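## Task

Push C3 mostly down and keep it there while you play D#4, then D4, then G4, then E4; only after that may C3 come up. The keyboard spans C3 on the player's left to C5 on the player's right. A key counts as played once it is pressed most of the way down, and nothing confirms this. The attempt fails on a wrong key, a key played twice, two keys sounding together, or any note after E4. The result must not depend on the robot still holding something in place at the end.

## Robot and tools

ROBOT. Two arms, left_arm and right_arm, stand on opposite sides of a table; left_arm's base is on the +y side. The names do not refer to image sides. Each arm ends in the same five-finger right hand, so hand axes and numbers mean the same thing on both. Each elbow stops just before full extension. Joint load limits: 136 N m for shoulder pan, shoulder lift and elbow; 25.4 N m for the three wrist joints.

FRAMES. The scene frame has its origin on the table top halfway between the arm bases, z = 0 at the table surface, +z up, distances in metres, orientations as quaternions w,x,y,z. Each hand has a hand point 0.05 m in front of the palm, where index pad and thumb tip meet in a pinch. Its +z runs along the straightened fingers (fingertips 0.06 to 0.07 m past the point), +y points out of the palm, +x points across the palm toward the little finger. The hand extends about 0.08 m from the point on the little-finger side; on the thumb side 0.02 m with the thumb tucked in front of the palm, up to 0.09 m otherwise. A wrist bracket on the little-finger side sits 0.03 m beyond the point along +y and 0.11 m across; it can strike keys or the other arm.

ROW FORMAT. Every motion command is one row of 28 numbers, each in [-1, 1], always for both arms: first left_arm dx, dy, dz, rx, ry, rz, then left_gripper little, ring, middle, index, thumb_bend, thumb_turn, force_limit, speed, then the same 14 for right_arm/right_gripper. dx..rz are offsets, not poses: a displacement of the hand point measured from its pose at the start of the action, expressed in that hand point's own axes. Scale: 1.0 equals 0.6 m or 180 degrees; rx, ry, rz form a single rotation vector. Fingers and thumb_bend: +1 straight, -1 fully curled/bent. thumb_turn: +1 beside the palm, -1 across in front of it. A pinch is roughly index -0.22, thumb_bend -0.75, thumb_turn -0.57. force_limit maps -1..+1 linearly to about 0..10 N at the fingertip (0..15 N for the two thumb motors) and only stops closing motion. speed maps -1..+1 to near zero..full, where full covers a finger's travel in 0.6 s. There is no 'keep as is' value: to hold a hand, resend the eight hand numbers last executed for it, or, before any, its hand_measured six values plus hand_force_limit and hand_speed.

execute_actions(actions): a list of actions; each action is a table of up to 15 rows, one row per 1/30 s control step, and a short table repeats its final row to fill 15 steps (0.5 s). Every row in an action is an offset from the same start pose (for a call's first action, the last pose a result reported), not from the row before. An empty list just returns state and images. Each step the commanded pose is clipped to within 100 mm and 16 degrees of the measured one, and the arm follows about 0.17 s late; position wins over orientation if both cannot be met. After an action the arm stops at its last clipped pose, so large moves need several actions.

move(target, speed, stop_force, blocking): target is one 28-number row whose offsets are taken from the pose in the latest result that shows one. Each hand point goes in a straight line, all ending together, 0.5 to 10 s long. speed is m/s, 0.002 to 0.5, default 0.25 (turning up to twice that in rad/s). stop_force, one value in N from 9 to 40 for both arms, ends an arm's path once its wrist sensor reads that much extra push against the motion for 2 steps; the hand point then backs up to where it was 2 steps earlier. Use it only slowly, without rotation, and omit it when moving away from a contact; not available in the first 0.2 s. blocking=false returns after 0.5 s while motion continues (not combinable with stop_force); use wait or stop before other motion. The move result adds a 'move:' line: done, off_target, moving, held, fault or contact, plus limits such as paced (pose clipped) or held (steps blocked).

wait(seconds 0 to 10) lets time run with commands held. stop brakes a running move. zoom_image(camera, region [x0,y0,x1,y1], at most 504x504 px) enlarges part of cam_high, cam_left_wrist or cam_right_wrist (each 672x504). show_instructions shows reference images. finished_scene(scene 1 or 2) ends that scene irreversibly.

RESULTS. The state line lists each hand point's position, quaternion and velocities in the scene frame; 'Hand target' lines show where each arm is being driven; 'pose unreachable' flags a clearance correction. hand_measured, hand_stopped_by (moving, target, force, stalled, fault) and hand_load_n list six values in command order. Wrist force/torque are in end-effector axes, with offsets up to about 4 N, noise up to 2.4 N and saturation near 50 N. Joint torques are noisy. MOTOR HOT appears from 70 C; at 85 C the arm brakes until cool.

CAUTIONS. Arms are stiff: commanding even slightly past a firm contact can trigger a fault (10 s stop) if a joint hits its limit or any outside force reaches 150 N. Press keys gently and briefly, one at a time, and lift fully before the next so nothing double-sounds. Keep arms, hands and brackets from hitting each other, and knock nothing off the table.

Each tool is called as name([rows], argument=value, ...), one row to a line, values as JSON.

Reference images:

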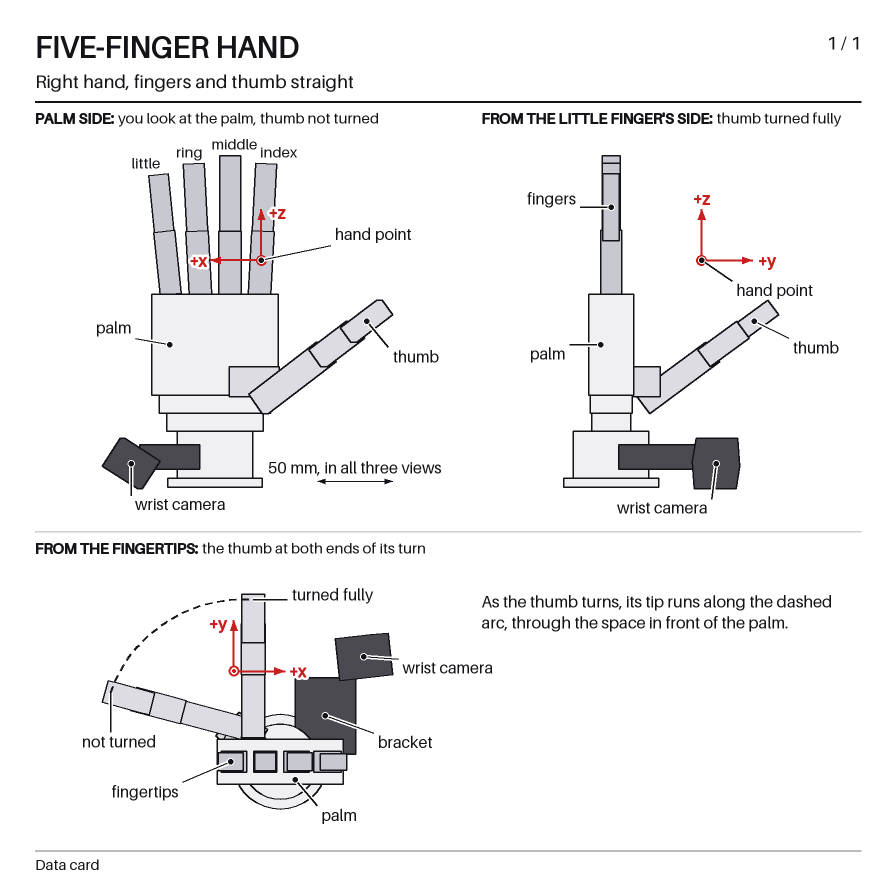

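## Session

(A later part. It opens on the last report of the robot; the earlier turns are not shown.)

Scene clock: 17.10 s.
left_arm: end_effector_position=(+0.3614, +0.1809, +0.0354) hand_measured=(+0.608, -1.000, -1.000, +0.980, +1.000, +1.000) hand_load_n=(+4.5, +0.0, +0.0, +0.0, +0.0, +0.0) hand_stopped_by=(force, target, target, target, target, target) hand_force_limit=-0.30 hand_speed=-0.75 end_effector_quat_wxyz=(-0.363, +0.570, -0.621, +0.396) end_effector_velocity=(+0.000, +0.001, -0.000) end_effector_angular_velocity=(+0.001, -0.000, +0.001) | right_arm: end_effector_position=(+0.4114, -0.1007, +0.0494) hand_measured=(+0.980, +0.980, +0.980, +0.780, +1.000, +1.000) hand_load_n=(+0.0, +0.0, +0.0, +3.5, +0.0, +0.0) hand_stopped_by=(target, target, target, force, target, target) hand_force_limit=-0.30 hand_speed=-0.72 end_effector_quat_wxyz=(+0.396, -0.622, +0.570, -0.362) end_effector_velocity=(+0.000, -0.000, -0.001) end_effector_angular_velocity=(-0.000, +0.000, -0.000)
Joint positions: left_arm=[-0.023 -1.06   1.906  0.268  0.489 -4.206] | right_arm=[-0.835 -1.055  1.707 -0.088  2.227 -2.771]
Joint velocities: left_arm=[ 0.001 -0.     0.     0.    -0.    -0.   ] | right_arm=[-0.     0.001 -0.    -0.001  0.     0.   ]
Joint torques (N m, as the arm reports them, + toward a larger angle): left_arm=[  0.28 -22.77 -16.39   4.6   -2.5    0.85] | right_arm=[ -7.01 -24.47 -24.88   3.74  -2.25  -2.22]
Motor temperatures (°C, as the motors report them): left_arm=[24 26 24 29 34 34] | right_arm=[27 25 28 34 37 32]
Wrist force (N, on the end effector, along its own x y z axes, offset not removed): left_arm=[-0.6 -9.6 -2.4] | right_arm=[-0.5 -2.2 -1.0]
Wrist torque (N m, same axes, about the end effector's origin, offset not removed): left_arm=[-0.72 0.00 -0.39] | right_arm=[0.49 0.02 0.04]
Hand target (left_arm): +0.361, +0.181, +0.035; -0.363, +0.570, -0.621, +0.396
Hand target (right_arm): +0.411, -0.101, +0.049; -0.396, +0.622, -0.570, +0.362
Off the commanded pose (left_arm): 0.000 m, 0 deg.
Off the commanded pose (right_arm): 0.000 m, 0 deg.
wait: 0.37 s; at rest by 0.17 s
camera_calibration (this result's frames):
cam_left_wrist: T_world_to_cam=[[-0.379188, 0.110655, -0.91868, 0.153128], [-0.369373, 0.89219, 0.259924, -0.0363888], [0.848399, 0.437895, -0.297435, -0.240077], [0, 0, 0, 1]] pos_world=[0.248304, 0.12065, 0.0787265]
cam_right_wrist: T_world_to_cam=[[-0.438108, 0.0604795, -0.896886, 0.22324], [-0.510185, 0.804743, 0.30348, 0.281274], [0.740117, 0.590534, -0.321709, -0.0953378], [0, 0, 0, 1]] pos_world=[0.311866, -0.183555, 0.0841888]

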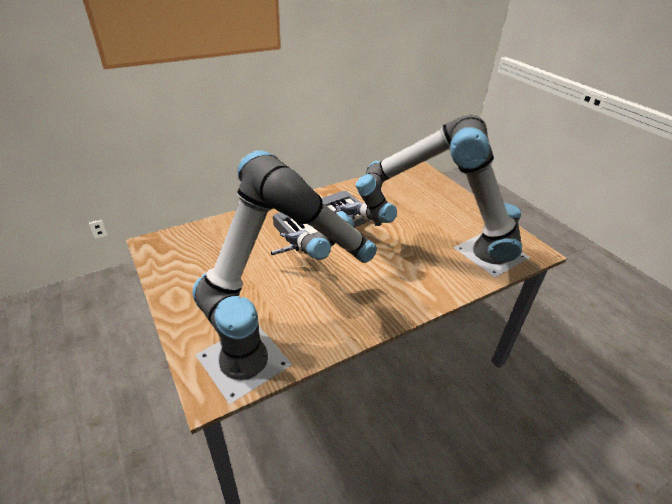

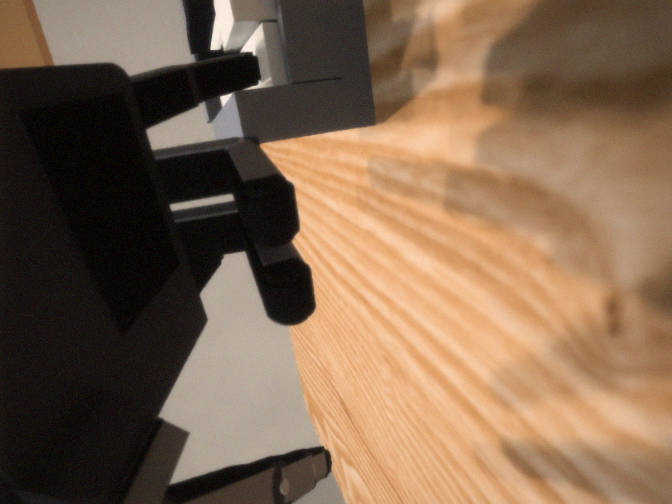

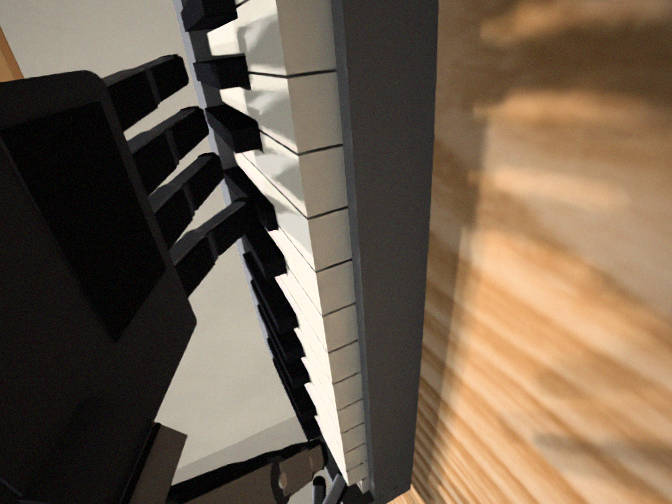

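execute_actions([
  [[0,0,0,0,0,0,0.3,-1,-1,0.98,1,1,-0.3,-0.75,0,0,0,0,0,0,0.98,0.98,0.98,0.62,1,1,0.3,-0.72],[0,0,0,0,0,0,0.3,-1,-1,0.98,1,1,-0.3,-0.75,0,0,0,0,0,0,0.98,0.98,0.98,0.62,1,1,0.3,-0.72],[0,0,0,0,0,0,0.3,-1,-1,0.98,1,1,-0.3,-0.75,0,0,0,0,0,0,0.98,0.98,0.98,0.62,1,1,0.3,-0.72],[0,0,0,0,0,0,0.3,-1,-1,0.98,1,1,-0.3,-0.75,0,0,0,0,0,0,0.98,0.98,0.98,0.62,1,1,0.3,-0.72],[0,0,0,0,0,0,0.3,-1,-1,0.98,1,1,-0.3,-0.75,0,0,0,0,0,0,0.98,0.98,0.98,0.62,1,1,0.3,-0.72],[0,0,0,0,0,0,0.3,-1,-1,0.98,1,1,-0.3,-0.75,0,0,0,0,0,0,0.98,0.98,0.98,0.98,1,1,0.3,0.5],[0,0,0,0,0,0,0.3,-1,-1,0.98,1,1,-0.3,-0.75,0,0,0,0,0,0,0.98,0.98,0.98,0.98,1,1,0.3,0.5],[0,0,0,0,0,0,0.3,-1,-1,0.98,1,1,-0.3,-0.75,0,0,0,0,0,0,0.98,0.98,0.98,0.98,1,1,0.3,0.5],[0,0,0,0,0,0,0.3,-1,-1,0.98,1,1,-0.3,-0.75,0,0,0,0,0,0,0.98,0.98,0.98,0.98,1,1,0.3,0.5],[0,0,0,0,0,0,0.3,-1,-1,0.98,1,1,-0.3,-0.75,-0.003,0.0035,-0.007,0,0,0,0.98,0.98,0.98,0.98,1,1,0.3,0.5],[0,0,0,0,0,0,0.3,-1,-1,0.98,1,1,-0.3,-0.75,-0.007,0.008,-0.017,0,0,0,0.98,0.98,0.98,0.98,1,1,0.3,0.5],[0,0,0,0,0,0,0.3,-1,-1,0.98,1,1,-0.3,-0.75,-0.0115,0.013,-0.028,0,0,0,0.98,0.98,0.98,0.98,1,1,0.3,0.5],[0,0,0,0,0,0,0.3,-1,-1,0.98,1,1,-0.3,-0.75,-0.016,0.018,-0.039,0,0,0,0.98,0.98,0.98,0.98,1,1,0.3,0.5],[0,0,0,0,0,0,0.3,-1,-1,0.98,1,1,-0.3,-0.75,-0.02,0.023,-0.049,0,0,0,0.98,0.98,0.98,0.98,1,1,0.3,0.5],[0,0,0,0,0,0,0.3,-1,-1,0.98,1,1,-0.3,-0.75,-0.024,0.0275,-0.0588,0,0,0,0.98,0.98,0.98,0.98,1,1,0.3,0.5]],
])

wait(seconds=0.5)

Scene clock: 18.90 s.
left_arm: end_effector_position=(+0.3614, +0.1809, +0.0354) hand_measured=(+0.608, -1.000, -1.000, +0.980, +1.000, +1.000) hand_load_n=(+4.5, +0.0, +0.0, +0.0, +0.0, +0.0) hand_stopped_by=(force, target, target, target, target, target) hand_force_limit=-0.30 hand_speed=-0.75 end_effector_quat_wxyz=(-0.363, +0.570, -0.621, +0.396) end_effector_velocity=(-0.000, -0.000, +0.000) end_effector_angular_velocity=(-0.001, +0.000, -0.001) | right_arm: end_effector_position=(+0.3979, -0.0972, +0.0491) hand_measured=(+0.980, +0.980, +0.980, +0.980, +1.000, +1.000) hand_load_n=(+0.0, +0.0, +0.0, +0.0, +0.0, +0.0) hand_stopped_by=(target, target, target, target, target, target) hand_force_limit=0.30 hand_speed=0.50 end_effector_quat_wxyz=(+0.396, -0.622, +0.570, -0.362) end_effector_velocity=(-0.153, +0.041, -0.001) end_effector_angular_velocity=(+0.002, -0.003, +0.012)
Joint positions: left_arm=[-0.023 -1.06   1.906  0.268  0.489 -4.206] | right_arm=[-0.809 -1.057  1.714 -0.081  2.249 -2.753]
Joint velocities: left_arm=[-0.001 -0.001  0.    -0.     0.    -0.   ] | right_arm=[ 0.301 -0.029  0.074  0.078  0.243  0.201]
Joint torques (N m, as the arm reports them, + toward a larger angle): left_arm=[  2.03 -22.77 -17.12   4.65  -0.46   0.66] | right_arm=[ 18.47 -54.26  -0.35   3.53   3.01   3.09]
Motor temperatures (°C, as the motors report them): left_arm=[24 26 24 29 34 34] | right_arm=[27 25 28 34 37 32]
Wrist force (N, on the end effector, along its own x y z axes, offset not removed): left_arm=[0.0 -5.4 -3.7] | right_arm=[-0.6 2.6 1.9]
Wrist torque (N m, same axes, about the end effector's origin, offset not removed): left_arm=[0.09 -0.01 -0.35] | right_arm=[0.33 -0.01 -0.09]
Hand target (left_arm): +0.361, +0.181, +0.035; -0.363, +0.570, -0.621, +0.396
Hand target (right_arm): +0.372, -0.091, +0.049; -0.397, +0.623, -0.569, +0.362
Off the commanded pose (left_arm): 0.000 m, 0 deg.
Off the commanded pose (right_arm): 0.028 m, 0 deg.
camera_calibration (this result's frames):
cam_left_wrist: T_world_to_cam=[[-0.379154, 0.110653, -0.918694, 0.153126], [-0.3694, 0.892181, 0.259915, -0.0363812], [0.848402, 0.437914, -0.297399, -0.240087], [0, 0, 0, 1]] pos_world=[0.24831, 0.120652, 0.0787298]
cam_right_wrist: T_world_to_cam=[[-0.438365, 0.0600021, -0.896792, 0.216872], [-0.510487, 0.804594, 0.303367, 0.271759], [0.739756, 0.590786, -0.322075, -0.087356], [0, 0, 0, 1]] pos_world=[0.298421, -0.180059, 0.0839116]

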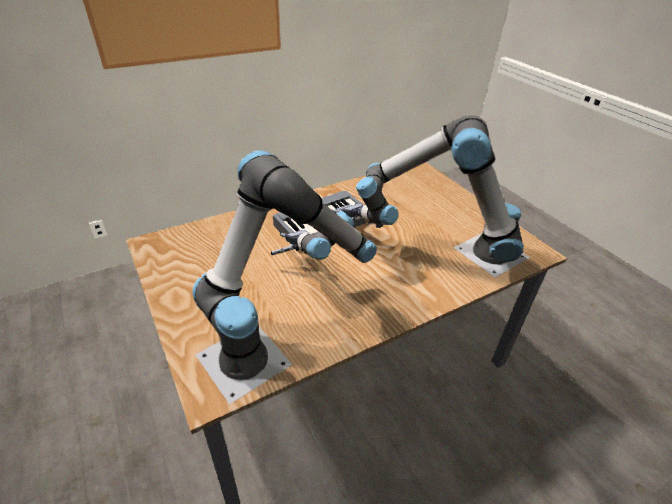

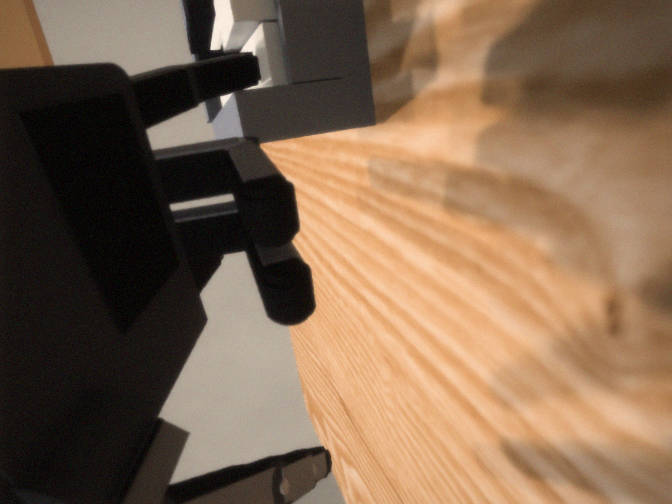

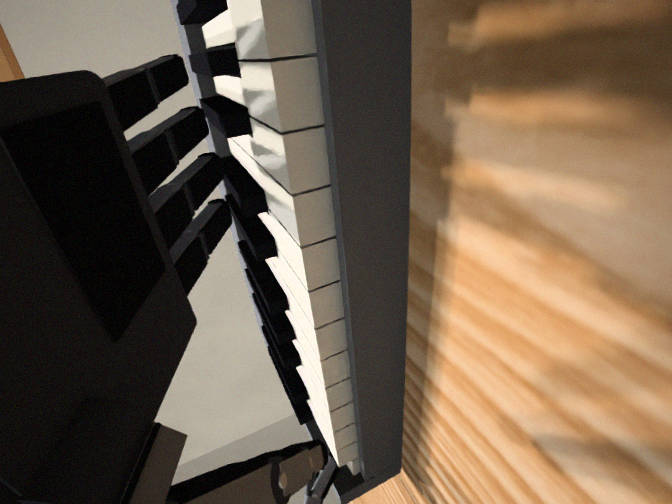

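Scene clock: 19.40 s.
left_arm: end_effector_position=(+0.3614, +0.1809, +0.0354) hand_measured=(+0.608, -1.000, -1.000, +0.980, +1.000, +1.000) hand_load_n=(+4.5, +0.0, +0.0, +0.0, +0.0, +0.0) hand_stopped_by=(force, target, target, target, target, target) hand_force_limit=-0.30 hand_speed=-0.75 end_effector_quat_wxyz=(-0.363, +0.570, -0.621, +0.396) end_effector_velocity=(+0.000, +0.000, -0.000) end_effector_angular_velocity=(+0.001, +0.000, +0.000) | right_arm: end_effector_position=(+0.3727, -0.0906, +0.0492) hand_measured=(+0.980, +0.980, +0.980, +0.980, +1.000, +1.000) hand_load_n=(+0.0, +0.0, +0.0, +0.0, +0.0, +0.0) hand_stopped_by=(target, target, target, target, target, target) hand_force_limit=0.30 hand_speed=0.50 end_effector_quat_wxyz=(+0.397, -0.623, +0.569, -0.362) end_effector_velocity=(-0.002, +0.001, +0.001) end_effector_angular_velocity=(+0.001, -0.001, +0.002)
Joint positions: left_arm=[-0.023 -1.06   1.906  0.268  0.489 -4.206] | right_arm=[-0.759 -1.061  1.725 -0.067  2.289 -2.719]
Joint velocities: left_arm=[0.    0.001 0.    0.001 0.    0.   ] | right_arm=[ 0.005 -0.001  0.001  0.     0.003  0.001]
Joint torques (N m, as the arm reports them, + toward a larger angle): left_arm=[  0.78 -23.11 -17.98   4.68   2.77   0.66] | right_arm=[ 11.07 -53.82  -1.81   2.93   2.71   2.03]
Motor temperatures (°C, as the motors report them): left_arm=[24 26 24 29 34 34] | right_arm=[27 25 28 34 37 32]
Wrist force (N, on the end effector, along its own x y z axes, offset not removed): left_arm=[1.3 -4.7 -2.9] | right_arm=[0.9 2.1 -0.8]
Wrist torque (N m, same axes, about the end effector's origin, offset not removed): left_arm=[0.12 -0.14 -0.23] | right_arm=[0.39 -0.13 0.03]
Hand target (left_arm): +0.361, +0.181, +0.035; -0.363, +0.570, -0.621, +0.396
Hand target (right_arm): +0.372, -0.091, +0.049; -0.397, +0.623, -0.569, +0.362
Off the commanded pose (left_arm): 0.000 m, 0 deg.
Off the commanded pose (right_arm): 0.002 m, 0 deg.
wait: 0.50 s; at rest by 0.47 s
camera_calibration (this result's frames):
cam_left_wrist: T_world_to_cam=[[-0.379154, 0.110653, -0.918694, 0.153126], [-0.3694, 0.892181, 0.259915, -0.0363813], [0.848402, 0.437913, -0.297399, -0.240087], [0, 0, 0, 1]] pos_world=[0.24831, 0.120652, 0.0787297]
cam_right_wrist: T_world_to_cam=[[-0.437255, 0.0595378, -0.897365, 0.205154], [-0.512913, 0.803109, 0.303209, 0.254321], [0.738734, 0.59285, -0.320626, -0.072032], [0, 0, 0, 1]] pos_world=[0.273361, -0.173758, 0.0838898]

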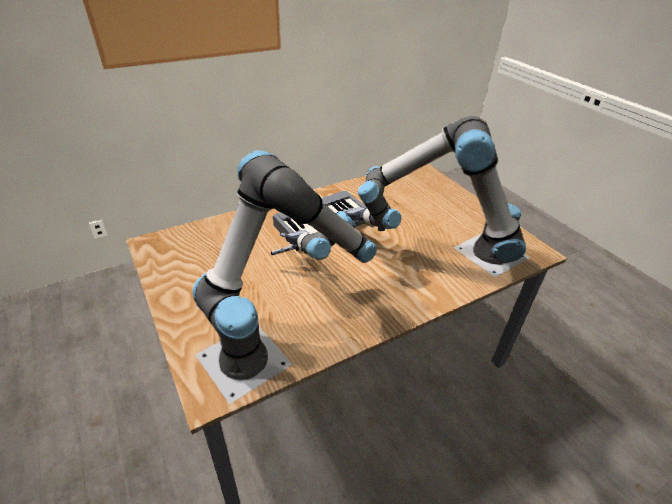

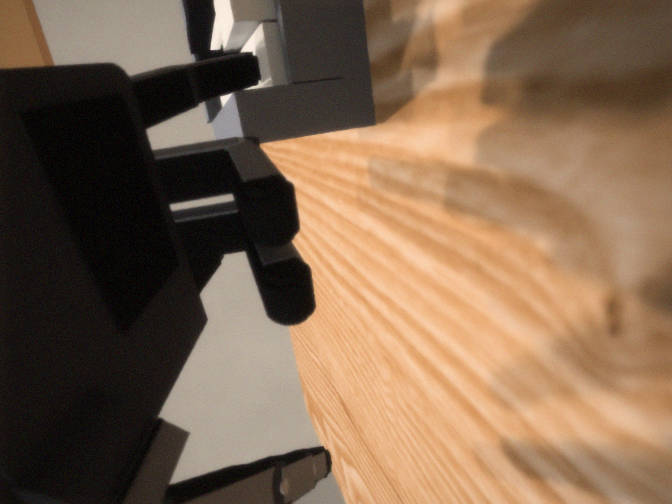

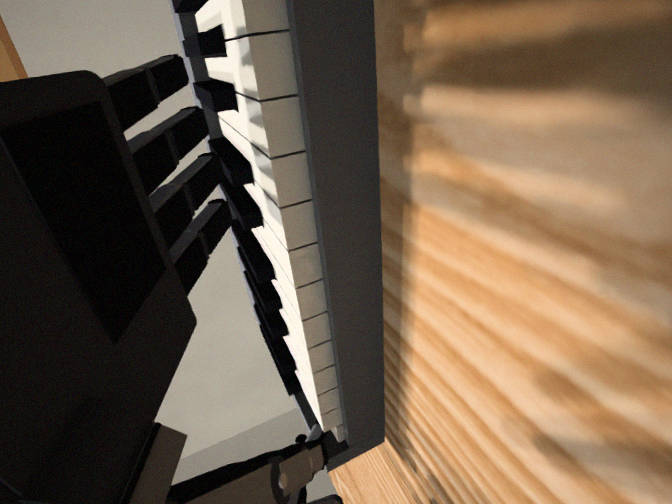

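execute_actions([
  [[0,0,0,0,0,0,0.3,-1,-1,0.98,1,1,-0.3,-0.75,-0.0017,0.005,-0.001,0,0,0,0.85,0.98,0.98,0.85,1,1,-0.2,-0.7],[0,0,0,0,0,0,0.3,-1,-1,0.98,1,1,-0.3,-0.75,-0.0017,0.010,0.001,0,0,0,0.85,0.98,0.98,0.85,1,1,-0.2,-0.7],[0,0,0,0,0,0,0.3,-1,-1,0.98,1,1,-0.3,-0.75,-0.0017,0.015,0.0035,0,0,0,0.85,0.98,0.98,0.85,1,1,-0.2,-0.7],[0,0,0,0,0,0,0.3,-1,-1,0.98,1,1,-0.3,-0.75,-0.0017,0.0195,0.0055,0,0,0,0.85,0.98,0.98,0.85,1,1,-0.2,-0.7]],
])

zoom_image(camera="cam_right_wrist", region=[150, 20, 330, 280])

Scene clock: 20.13 s.
left_arm: end_effector_position=(+0.3614, +0.1809, +0.0354) hand_measured=(+0.608, -1.000, -1.000, +0.980, +1.000, +1.000) hand_load_n=(+4.5, +0.0, +0.0, +0.0, +0.0, +0.0) hand_stopped_by=(force, target, target, target, target, target) hand_force_limit=-0.30 hand_speed=-0.75 end_effector_quat_wxyz=(-0.363, +0.570, -0.621, +0.396) end_effector_velocity=(+0.000, +0.000, +0.000) end_effector_angular_velocity=(-0.000, -0.000, +0.001) | right_arm: end_effector_position=(+0.3706, -0.0898, +0.0376) hand_measured=(+0.850, +0.980, +0.980, +0.850, +1.000, +1.000) hand_load_n=(+0.0, +0.0, +0.0, +1.0, +0.0, +0.0) hand_stopped_by=(target, target, target, target, target, target) hand_force_limit=-0.20 hand_speed=-0.70 end_effector_quat_wxyz=(+0.397, -0.623, +0.569, -0.362) end_effector_velocity=(-0.000, +0.001, -0.003) end_effector_angular_velocity=(+0.002, -0.000, +0.000)
Joint positions: left_arm=[-0.023 -1.06   1.906  0.268  0.489 -4.206] | right_arm=[-0.754 -1.043  1.733 -0.091  2.293 -2.716]
Joint velocities: left_arm=[ 0.001 -0.    -0.    -0.    -0.     0.   ] | right_arm=[ 0.001  0.004  0.002 -0.007  0.     0.001]
Joint torques (N m, as the arm reports them, + toward a larger angle): left_arm=[  0.94 -23.36 -16.49   4.59   0.23   0.7 ] | right_arm=[ 11.69 -28.26  -1.77  -2.21   2.4    2.16]
Motor temperatures (°C, as the motors report them): left_arm=[24 26 24 29 34 34] | right_arm=[27 25 28 34 37 32]
Wrist force (N, on the end effector, along its own x y z axes, offset not removed): left_arm=[-0.3 -5.0 -0.5] | right_arm=[-0.1 2.2 1.0]
Wrist torque (N m, same axes, about the end effector's origin, offset not removed): left_arm=[-0.04 -0.20 -0.30] | right_arm=[0.47 0.08 0.00]
Hand target (left_arm): +0.361, +0.181, +0.035; -0.363, +0.570, -0.621, +0.396
Hand target (right_arm): +0.371, -0.090, +0.037; -0.397, +0.623, -0.569, +0.362
Off the commanded pose (left_arm): 0.000 m, 0 deg.
Off the commanded pose (right_arm): 0.000 m, 0 deg.
camera_calibration (this result's frames):
cam_left_wrist: T_world_to_cam=[[-0.379187, 0.110655, -0.91868, 0.153128], [-0.369374, 0.89219, 0.259924, -0.0363886], [0.848399, 0.437896, -0.297434, -0.240077], [0, 0, 0, 1]] pos_world=[0.248304, 0.12065, 0.0787266]
cam_right_wrist: T_world_to_cam=[[-0.437253, 0.0595846, -0.897363, 0.193742], [-0.512893, 0.80311, 0.303241, 0.256152], [0.738749, 0.592844, -0.320602, -0.0747825], [0, 0, 0, 1]] pos_world=[0.271338, -0.172928, 0.0722056]

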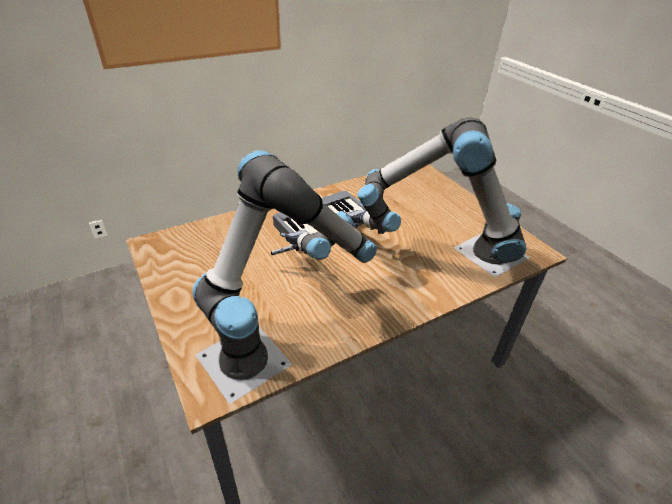

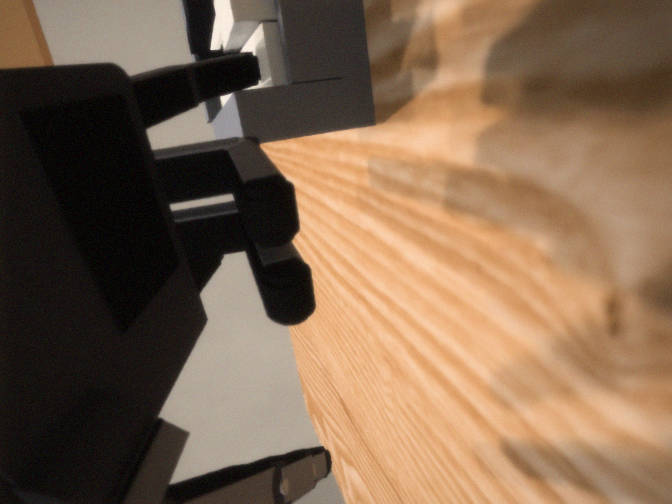

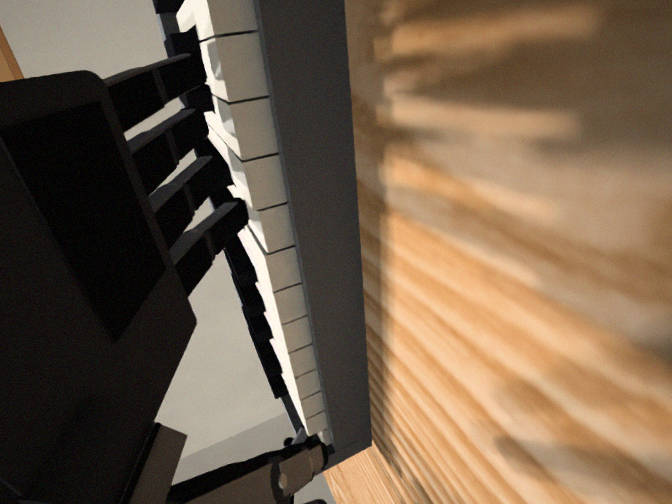

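Region (150, 20, 330, 280) of cam_right_wrist's 672x504 image, scaled by 1.938, with more detail than that image has; it fills the left 349 columns of this view, and the rest is white.

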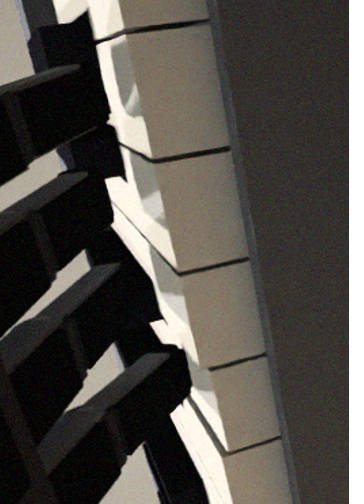

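execute_actions([
  [[0,0,0,0,0,0,0.3,-1,-1,0.98,1,1,-0.3,-0.75,0,0.0005,0.0002,0,0,0,0.85,0.98,0.98,0.55,1,1,-0.1,-0.65]],
])

Scene clock: 20.77 s.
left_arm: end_effector_position=(+0.3614, +0.1809, +0.0354) hand_measured=(+0.608, -1.000, -1.000, +0.980, +1.000, +1.000) hand_load_n=(+4.0, +0.0, +0.0, +0.0, +0.0, +0.0) hand_stopped_by=(force, target, target, target, target, target) hand_force_limit=-0.30 hand_speed=-0.75 end_effector_quat_wxyz=(-0.363, +0.570, -0.621, +0.396) end_effector_velocity=(-0.000, -0.001, -0.000) end_effector_angular_velocity=(-0.003, -0.000, -0.000) | right_arm: end_effector_position=(+0.3706, -0.0897, +0.0373) hand_measured=(+0.850, +0.980, +0.980, +0.718, +1.000, +1.000) hand_load_n=(+0.0, +0.0, +0.0, +8.0, +0.0, +0.0) hand_stopped_by=(target, target, target, force, target, target) hand_force_limit=-0.10 hand_speed=-0.65 end_effector_quat_wxyz=(+0.397, -0.623, +0.569, -0.362) end_effector_velocity=(-0.000, +0.000, +0.000) end_effector_angular_velocity=(+0.000, -0.000, +0.001)
Joint positions: left_arm=[-0.023 -1.06   1.906  0.268  0.489 -4.206] | right_arm=[-0.754 -1.043  1.733 -0.092  2.293 -2.716]
Joint velocities: left_arm=[-0.    -0.     0.    -0.003  0.    -0.   ] | right_arm=[ 0.001  0.    -0.    -0.001  0.    -0.   ]
Joint torques (N m, as the arm reports them, + toward a larger angle): left_arm=[  0.8  -23.3  -16.03   4.75  -1.1    0.54] | right_arm=[  8.52 -25.28   0.46   1.27   0.79   1.53]
Motor temperatures (°C, as the motors report them): left_arm=[24 26 24 29 34 34] | right_arm=[27 25 28 34 37 32]
Wrist force (N, on the end effector, along its own x y z axes, offset not removed): left_arm=[-1.5 -5.5 -0.6] | right_arm=[0.2 -3.9 -1.5]
Wrist torque (N m, same axes, about the end effector's origin, offset not removed): left_arm=[-0.23 0.06 -0.43] | right_arm=[1.17 -0.08 0.06]
Hand target (left_arm): +0.361, +0.181, +0.035; -0.363, +0.570, -0.621, +0.396
Hand target (right_arm): +0.371, -0.090, +0.037; -0.397, +0.623, -0.569, +0.362
Off the commanded pose (left_arm): 0.000 m, 0 deg.
Off the commanded pose (right_arm): 0.000 m, 0 deg.
camera_calibration (this result's frames):
cam_left_wrist: T_world_to_cam=[[-0.379187, 0.110655, -0.91868, 0.153128], [-0.369373, 0.89219, 0.259924, -0.0363886], [0.848399, 0.437896, -0.297434, -0.240077], [0, 0, 0, 1]] pos_world=[0.248304, 0.12065, 0.0787266]
cam_right_wrist: T_world_to_cam=[[-0.437136, 0.059715, -0.897411, 0.193454], [-0.512891, 0.803099, 0.303273, 0.25622], [0.73882, 0.592845, -0.320436, -0.0749254], [0, 0, 0, 1]] pos_world=[0.271335, -0.172903, 0.0718944]

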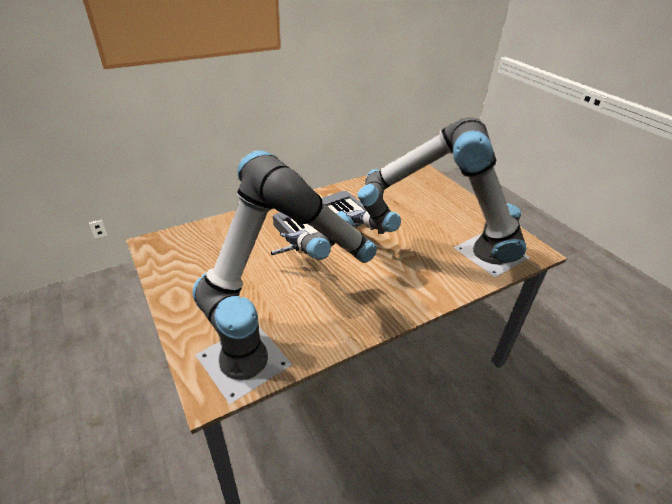

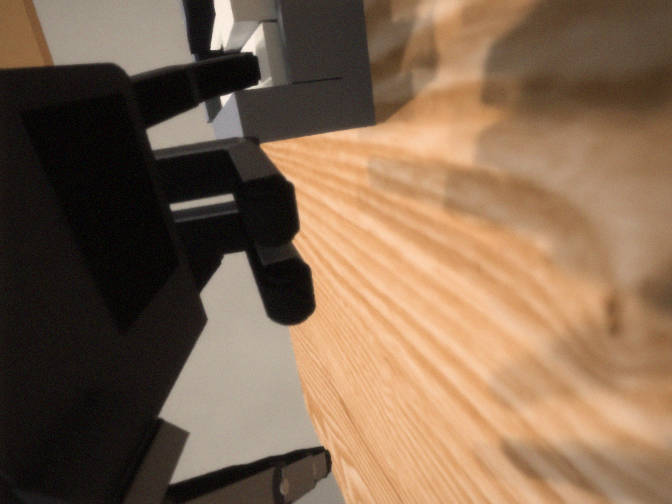

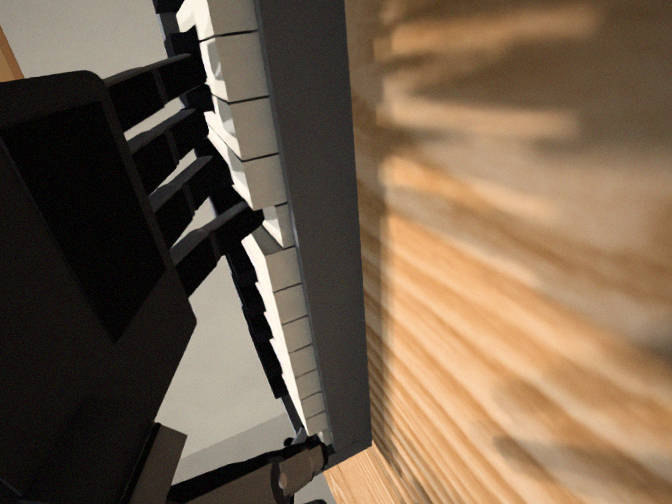

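execute_actions([
  [[0,0,0,0,0,0,0.3,-1,-1,0.98,1,1,-0.3,-0.75,0,0,0,0,0,0,0.5,0.98,0.98,0.98,1,1,-0.3,-0.62]],
])

wait(seconds=0.1)

Scene clock: 21.33 s.
left_arm: end_effector_position=(+0.3614, +0.1809, +0.0354) hand_measured=(+0.608, -1.000, -1.000, +0.980, +1.000, +1.000) hand_load_n=(+4.5, +0.0, +0.0, +0.0, +0.0, +0.0) hand_stopped_by=(force, target, target, target, target, target) hand_force_limit=-0.30 hand_speed=-0.75 end_effector_quat_wxyz=(-0.363, +0.570, -0.621, +0.396) end_effector_velocity=(-0.000, -0.000, +0.000) end_effector_angular_velocity=(+0.000, -0.000, -0.000) | right_arm: end_effector_position=(+0.3706, -0.0898, +0.0373) hand_measured=(+0.600, +0.980, +0.980, +0.970, +1.000, +1.000) hand_load_n=(+5.0, +0.0, +0.0, +0.0, +0.0, +0.0) hand_stopped_by=(force, target, target, moving, target, target) hand_force_limit=-0.30 hand_speed=-0.62 end_effector_quat_wxyz=(+0.397, -0.623, +0.569, -0.362) end_effector_velocity=(-0.001, +0.000, -0.000) end_effector_angular_velocity=(-0.000, +0.000, +0.001)
Joint positions: left_arm=[-0.023 -1.06   1.906  0.268  0.489 -4.206] | right_arm=[-0.754 -1.043  1.733 -0.092  2.293 -2.716]
Joint velocities: left_arm=[-0.  0.  0.  0. -0. -0.] | right_arm=[ 0.001  0.     0.    -0.    -0.    -0.   ]
Joint torques (N m, as the arm reports them, + toward a larger angle): left_arm=[  0.39 -22.8  -16.28   4.6   -0.75   0.66] | right_arm=[  7.44 -27.08  -7.45   2.96   0.07   1.28]
Motor temperatures (°C, as the motors report them): left_arm=[24 26 24 29 34 34] | right_arm=[27 25 28 34 37 32]
Wrist force (N, on the end effector, along its own x y z axes, offset not removed): left_arm=[0.3 -7.1 -0.3] | right_arm=[1.2 -3.1 -1.1]
Wrist torque (N m, same axes, about the end effector's origin, offset not removed): left_arm=[-0.48 -0.10 -0.41] | right_arm=[0.58 -0.13 -0.21]
Hand target (left_arm): +0.361, +0.181, +0.035; -0.363, +0.570, -0.621, +0.396
Hand target (right_arm): +0.371, -0.090, +0.037; -0.397, +0.623, -0.569, +0.362
Off the commanded pose (left_arm): 0.000 m, 0 deg.
Off the commanded pose (right_arm): 0.000 m, 0 deg.
camera_calibration (this result's frames):
cam_left_wrist: T_world_to_cam=[[-0.379187, 0.110655, -0.91868, 0.153128], [-0.369373, 0.89219, 0.259924, -0.0363887], [0.848399, 0.437896, -0.297434, -0.240077], [0, 0, 0, 1]] pos_world=[0.248304, 0.12065, 0.0787266]
cam_right_wrist: T_world_to_cam=[[-0.43717, 0.0596714, -0.897397, 0.193431], [-0.512879, 0.803114, 0.303253, 0.256234], [0.738808, 0.59283, -0.320493, -0.0749063], [0, 0, 0, 1]] pos_world=[0.271321, -0.172921, 0.071874]

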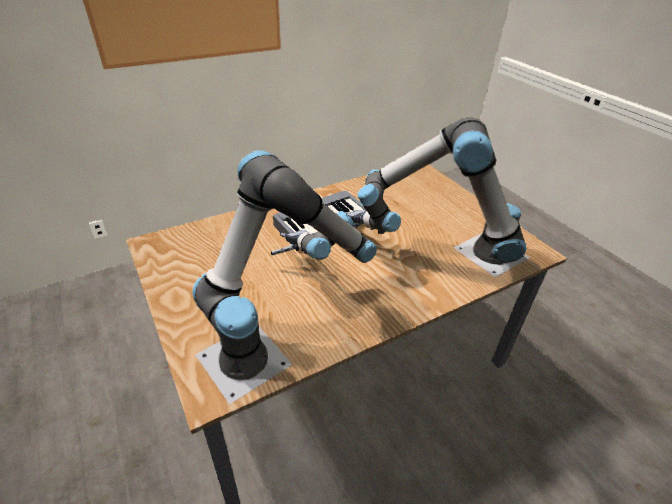

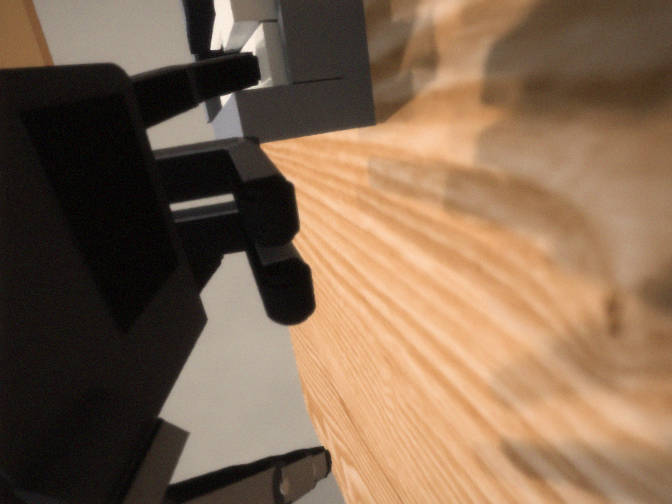

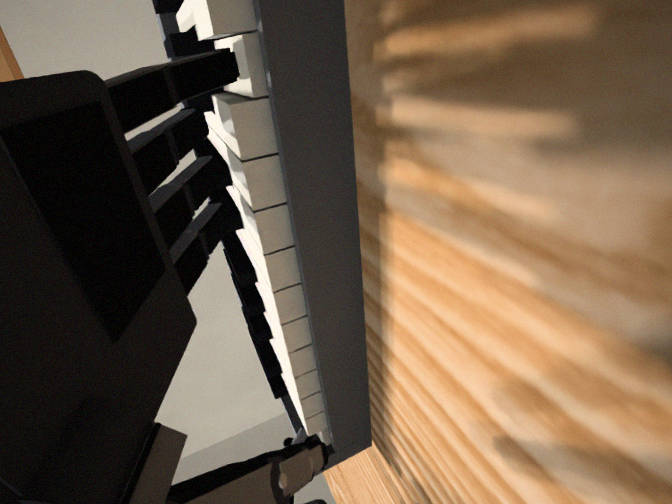

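Scene clock: 21.43 s.
left_arm: end_effector_position=(+0.3614, +0.1809, +0.0354) hand_measured=(+0.608, -1.000, -1.000, +0.980, +1.000, +1.000) hand_load_n=(+4.5, +0.0, +0.0, +0.0, +0.0, +0.0) hand_stopped_by=(force, target, target, target, target, target) hand_force_limit=-0.30 hand_speed=-0.75 end_effector_quat_wxyz=(-0.363, +0.570, -0.621, +0.396) end_effector_velocity=(-0.001, -0.000, -0.000) end_effector_angular_velocity=(+0.002, -0.000, -0.002) | right_arm: end_effector_position=(+0.3706, -0.0898, +0.0373) hand_measured=(+0.600, +0.980, +0.980, +0.980, +1.000, +1.000) hand_load_n=(+4.5, +0.0, +0.0, +0.0, +0.0, +0.0) hand_stopped_by=(force, target, target, moving, target, target) hand_force_limit=-0.30 hand_speed=-0.62 end_effector_quat_wxyz=(+0.397, -0.623, +0.569, -0.362) end_effector_velocity=(-0.000, -0.000, -0.001) end_effector_angular_velocity=(-0.002, +0.001, +0.000)
Joint positions: left_arm=[-0.023 -1.06   1.906  0.268  0.489 -4.206] | right_arm=[-0.754 -1.043  1.733 -0.092  2.293 -2.716]
Joint velocities: left_arm=[-0.002  0.001 -0.     0.001 -0.    -0.   ] | right_arm=[-0.     0.002  0.    -0.001 -0.    -0.001]
Joint torques (N m, as the arm reports them, + toward a larger angle): left_arm=[  0.62 -22.23 -16.87   4.7   -1.12   0.72] | right_arm=[  6.78 -27.37  -9.94   2.75   0.01   1.34]
Motor temperatures (°C, as the motors report them): left_arm=[24 26 24 29 34 34] | right_arm=[27 25 28 34 37 32]
Wrist force (N, on the end effector, along its own x y z axes, offset not removed): left_arm=[0.0 -4.8 1.3] | right_arm=[0.3 -3.2 -1.1]
Wrist torque (N m, same axes, about the end effector's origin, offset not removed): left_arm=[-0.08 -0.18 -0.35] | right_arm=[0.46 0.10 -0.41]
Hand target (left_arm): +0.361, +0.181, +0.035; -0.363, +0.570, -0.621, +0.396
Hand target (right_arm): +0.371, -0.090, +0.037; -0.397, +0.623, -0.569, +0.362
Off the commanded pose (left_arm): 0.000 m, 0 deg.
Off the commanded pose (right_arm): 0.000 m, 0 deg.
wait: 0.10 s; no rest
camera_calibration (this result's frames):
cam_left_wrist: T_world_to_cam=[[-0.379187, 0.110655, -0.91868, 0.153128], [-0.369374, 0.89219, 0.259924, -0.0363886], [0.848399, 0.437896, -0.297434, -0.240077], [0, 0, 0, 1]] pos_world=[0.248304, 0.12065, 0.0787266]
cam_right_wrist: T_world_to_cam=[[-0.43717, 0.0596711, -0.897397, 0.193431], [-0.512879, 0.803114, 0.303253, 0.256234], [0.738808, 0.59283, -0.320493, -0.0749062], [0, 0, 0, 1]] pos_world=[0.271321, -0.172921, 0.0718739]

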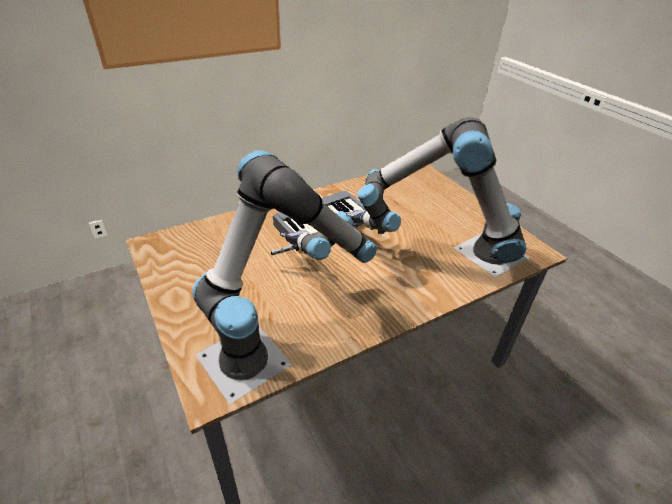

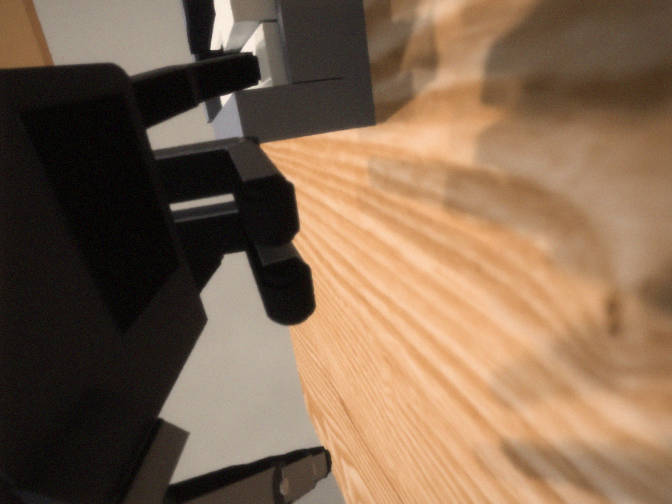

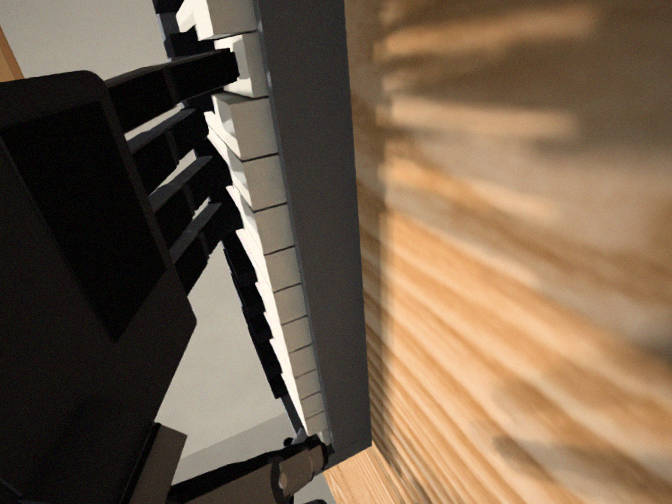

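execute_actions([
  [[0,0,0,0,0,0,0.3,-1,-1,0.98,1,1,-0.3,-0.75,0,0,0,0,0,0,0.85,0.98,0.6,0.98,1,1,-0.25,-0.64]],
])

Scene clock: 22.00 s.
left_arm: end_effector_position=(+0.3614, +0.1809, +0.0354) hand_measured=(+0.608, -1.000, -1.000, +0.980, +1.000, +1.000) hand_load_n=(+4.0, +0.0, +0.0, +0.0, +0.0, +0.0) hand_stopped_by=(force, target, target, target, target, target) hand_force_limit=-0.30 hand_speed=-0.75 end_effector_quat_wxyz=(-0.363, +0.570, -0.621, +0.396) end_effector_velocity=(+0.000, +0.000, -0.000) end_effector_angular_velocity=(+0.001, +0.000, +0.000) | right_arm: end_effector_position=(+0.3706, -0.0898, +0.0373) hand_measured=(+0.838, +0.980, +0.786, +0.980, +1.000, +1.000) hand_load_n=(+0.0, +0.0, +8.5, +0.0, +0.0, +0.0) hand_stopped_by=(moving, target, force, target, target, target) hand_force_limit=-0.25 hand_speed=-0.64 end_effector_quat_wxyz=(+0.397, -0.623, +0.569, -0.362) end_effector_velocity=(+0.001, -0.000, +0.001) end_effector_angular_velocity=(+0.002, -0.001, -0.001)
Joint positions: left_arm=[-0.023 -1.06   1.906  0.268  0.489 -4.206] | right_arm=[-0.754 -1.043  1.733 -0.092  2.293 -2.716]
Joint velocities: left_arm=[ 0.     0.001  0.     0.     0.    -0.   ] | right_arm=[-0.001 -0.001  0.    -0.001 -0.     0.001]
Joint torques (N m, as the arm reports them, + toward a larger angle): left_arm=[  1.25 -24.55 -17.76   4.87  -1.2    0.6 ] | right_arm=[  8.6  -27.92 -12.01   2.89   0.17   1.39]
Motor temperatures (°C, as the motors report them): left_arm=[24 26 24 29 34 34] | right_arm=[27 25 28 34 37 32]
Wrist force (N, on the end effector, along its own x y z axes, offset not removed): left_arm=[-0.2 -3.9 -0.2] | right_arm=[0.8 -7.1 -1.9]
Wrist torque (N m, same axes, about the end effector's origin, offset not removed): left_arm=[0.05 -0.13 -0.26] | right_arm=[0.66 -0.05 -0.08]
Hand target (left_arm): +0.361, +0.181, +0.035; -0.363, +0.570, -0.621, +0.396
Hand target (right_arm): +0.371, -0.090, +0.037; -0.397, +0.623, -0.569, +0.362
Off the commanded pose (left_arm): 0.000 m, 0 deg.
Off the commanded pose (right_arm): 0.000 m, 0 deg.
camera_calibration (this result's frames):
cam_left_wrist: T_world_to_cam=[[-0.379187, 0.110655, -0.91868, 0.153128], [-0.369374, 0.89219, 0.259924, -0.0363887], [0.848399, 0.437896, -0.297434, -0.240077], [0, 0, 0, 1]] pos_world=[0.248304, 0.12065, 0.0787266]
cam_right_wrist: T_world_to_cam=[[-0.43717, 0.0596715, -0.897397, 0.193431], [-0.512879, 0.803114, 0.303253, 0.256234], [0.738808, 0.592829, -0.320493, -0.0749064], [0, 0, 0, 1]] pos_world=[0.271321, -0.172921, 0.0718739]

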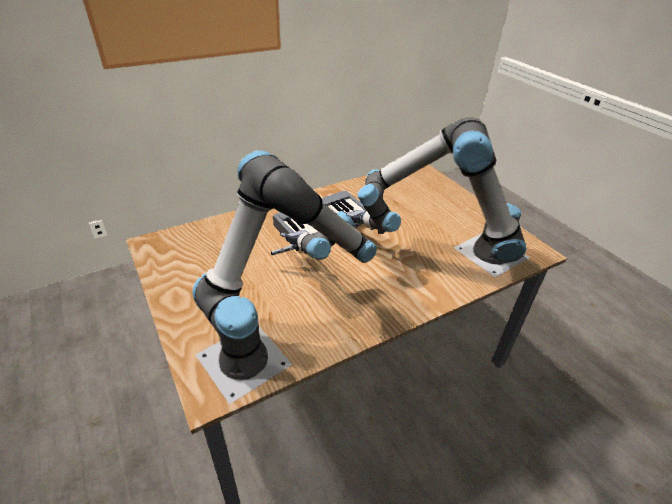

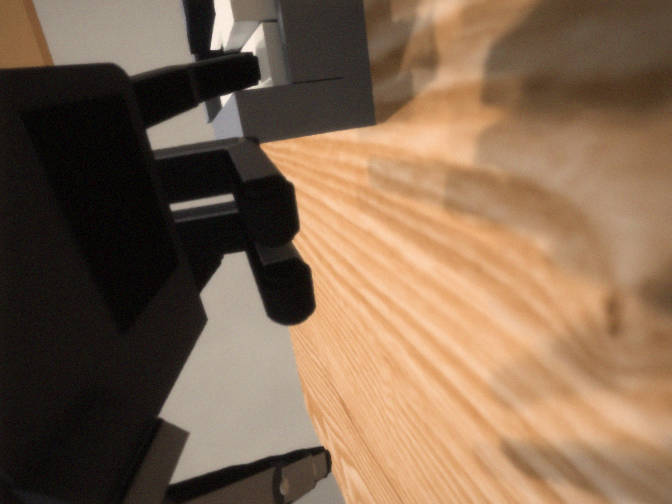

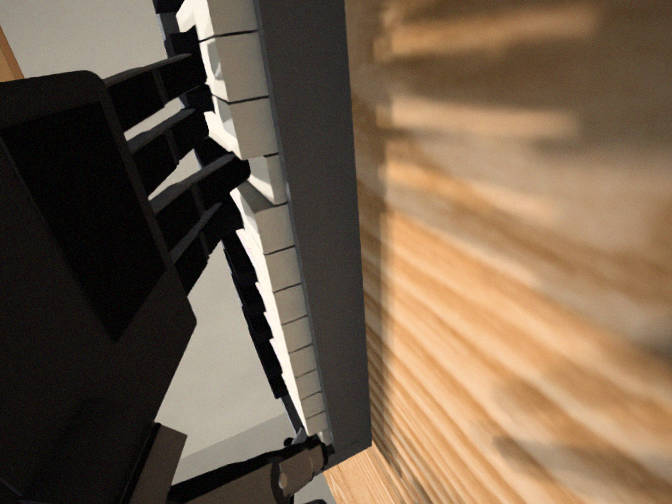

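E4 is down. Releasing all the keys now.

execute_actions([
  [[0,-0.012,-0.0056,0,0,0,1,-1,-1,0.98,1,1,-0.3,0.2,0,-0.012,-0.0056,0,0,0,1,1,1,1,1,1,-0.25,0.2]],
])

Scene clock: 22.57 s.
left_arm: end_effector_position=(+0.3614, +0.1809, +0.0432) hand_measured=(+1.000, -1.000, -1.000, +0.980, +1.000, +1.000) hand_load_n=(+0.0, +0.0, +0.0, +0.0, +0.0, +0.0) hand_stopped_by=(target, target, target, target, target, target) hand_force_limit=-0.30 hand_speed=0.20 end_effector_quat_wxyz=(-0.363, +0.570, -0.621, +0.396) end_effector_velocity=(+0.000, -0.000, +0.001) end_effector_angular_velocity=(-0.002, -0.000, -0.000) | right_arm: end_effector_position=(+0.3706, -0.0898, +0.0451) hand_measured=(+1.000, +1.000, +1.000, +1.000, +1.000, +1.000) hand_load_n=(+0.0, +0.0, +0.0, +0.0, +0.0, +0.0) hand_stopped_by=(target, target, target, target, target, target) hand_force_limit=-0.25 hand_speed=0.20 end_effector_quat_wxyz=(+0.397, -0.623, +0.569, -0.362) end_effector_velocity=(+0.000, +0.000, +0.002) end_effector_angular_velocity=(+0.001, -0.002, +0.000)
Joint positions: left_arm=[-0.023 -1.074  1.902  0.287  0.489 -4.206] | right_arm=[-0.754 -1.055  1.728 -0.074  2.293 -2.716]
Joint velocities: left_arm=[-0.    -0.002 -0.001  0.001 -0.     0.   ] | right_arm=[-0.    -0.004 -0.001  0.002 -0.    -0.001]
Joint torques (N m, as the arm reports them, + toward a larger angle): left_arm=[  7.72 -38.49 -19.96   4.68  -0.32  -0.48] | right_arm=[  6.08 -52.88 -27.1    3.03  -0.3   -0.64]
Motor temperatures (°C, as the motors report them): left_arm=[24 26 24 29 34 34] | right_arm=[27 25 28 34 37 32]
Wrist force (N, on the end effector, along its own x y z axes, offset not removed): left_arm=[1.0 -1.4 -2.6] | right_arm=[0.4 2.6 -0.7]
Wrist torque (N m, same axes, about the end effector's origin, offset not removed): left_arm=[-0.32 -0.21 0.03] | right_arm=[0.45 -0.06 0.08]
Hand target (left_arm): +0.361, +0.181, +0.043; -0.363, +0.570, -0.621, +0.396
Hand target (right_arm): +0.371, -0.090, +0.045; -0.397, +0.623, -0.569, +0.362
Off the commanded pose (left_arm): 0.000 m, 0 deg.
Off the commanded pose (right_arm): 0.000 m, 0 deg.
camera_calibration (this result's frames):
cam_left_wrist: T_world_to_cam=[[-0.379158, 0.110891, -0.918663, 0.160258], [-0.369287, 0.892172, 0.260108, -0.0384636], [0.848449, 0.437873, -0.297323, -0.237779], [0, 0, 0, 1]] pos_world=[0.248302, 0.120662, 0.086531]
cam_right_wrist: T_world_to_cam=[[-0.437192, 0.0596432, -0.897388, 0.200442], [-0.512872, 0.803124, 0.30324, 0.253869], [0.7388, 0.592819, -0.32053, -0.0723861], [0, 0, 0, 1]] pos_world=[0.271313, -0.172931, 0.0796895]

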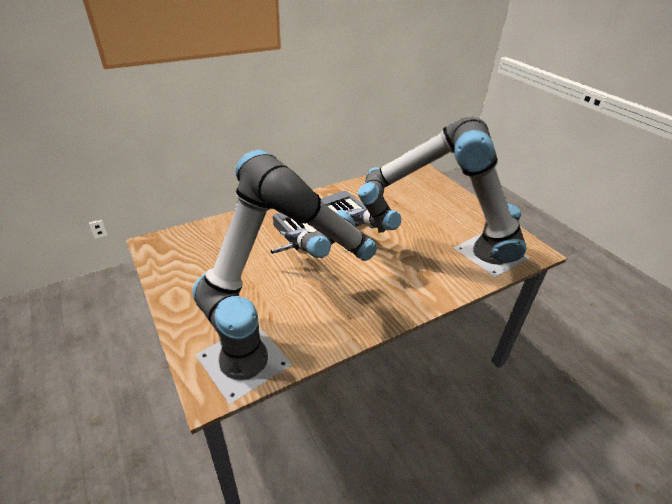

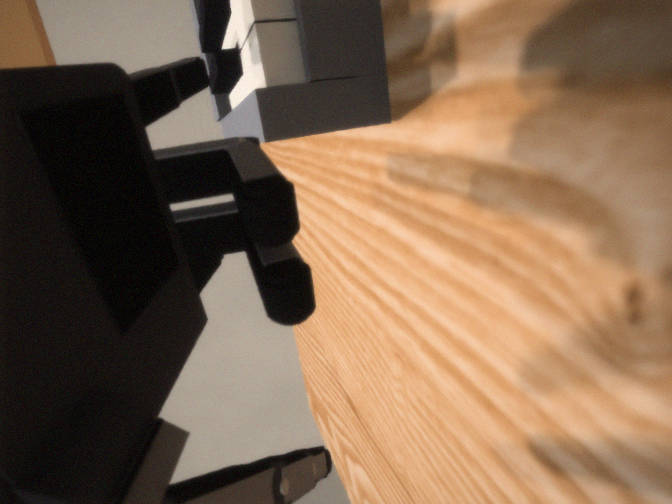

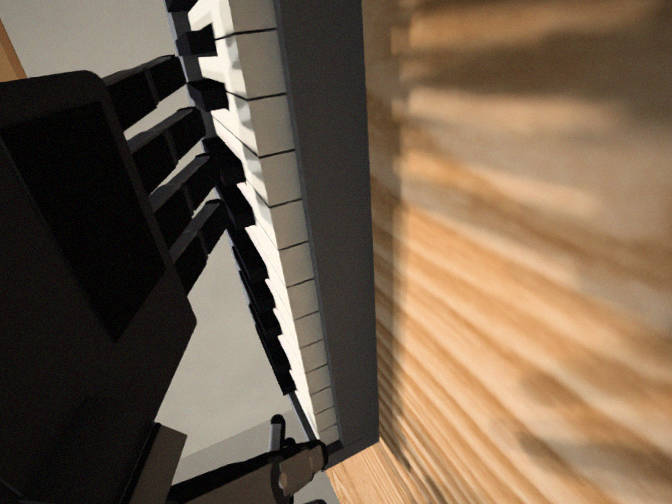

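finished_scene(scene=1)

The scene is finished: the task was done.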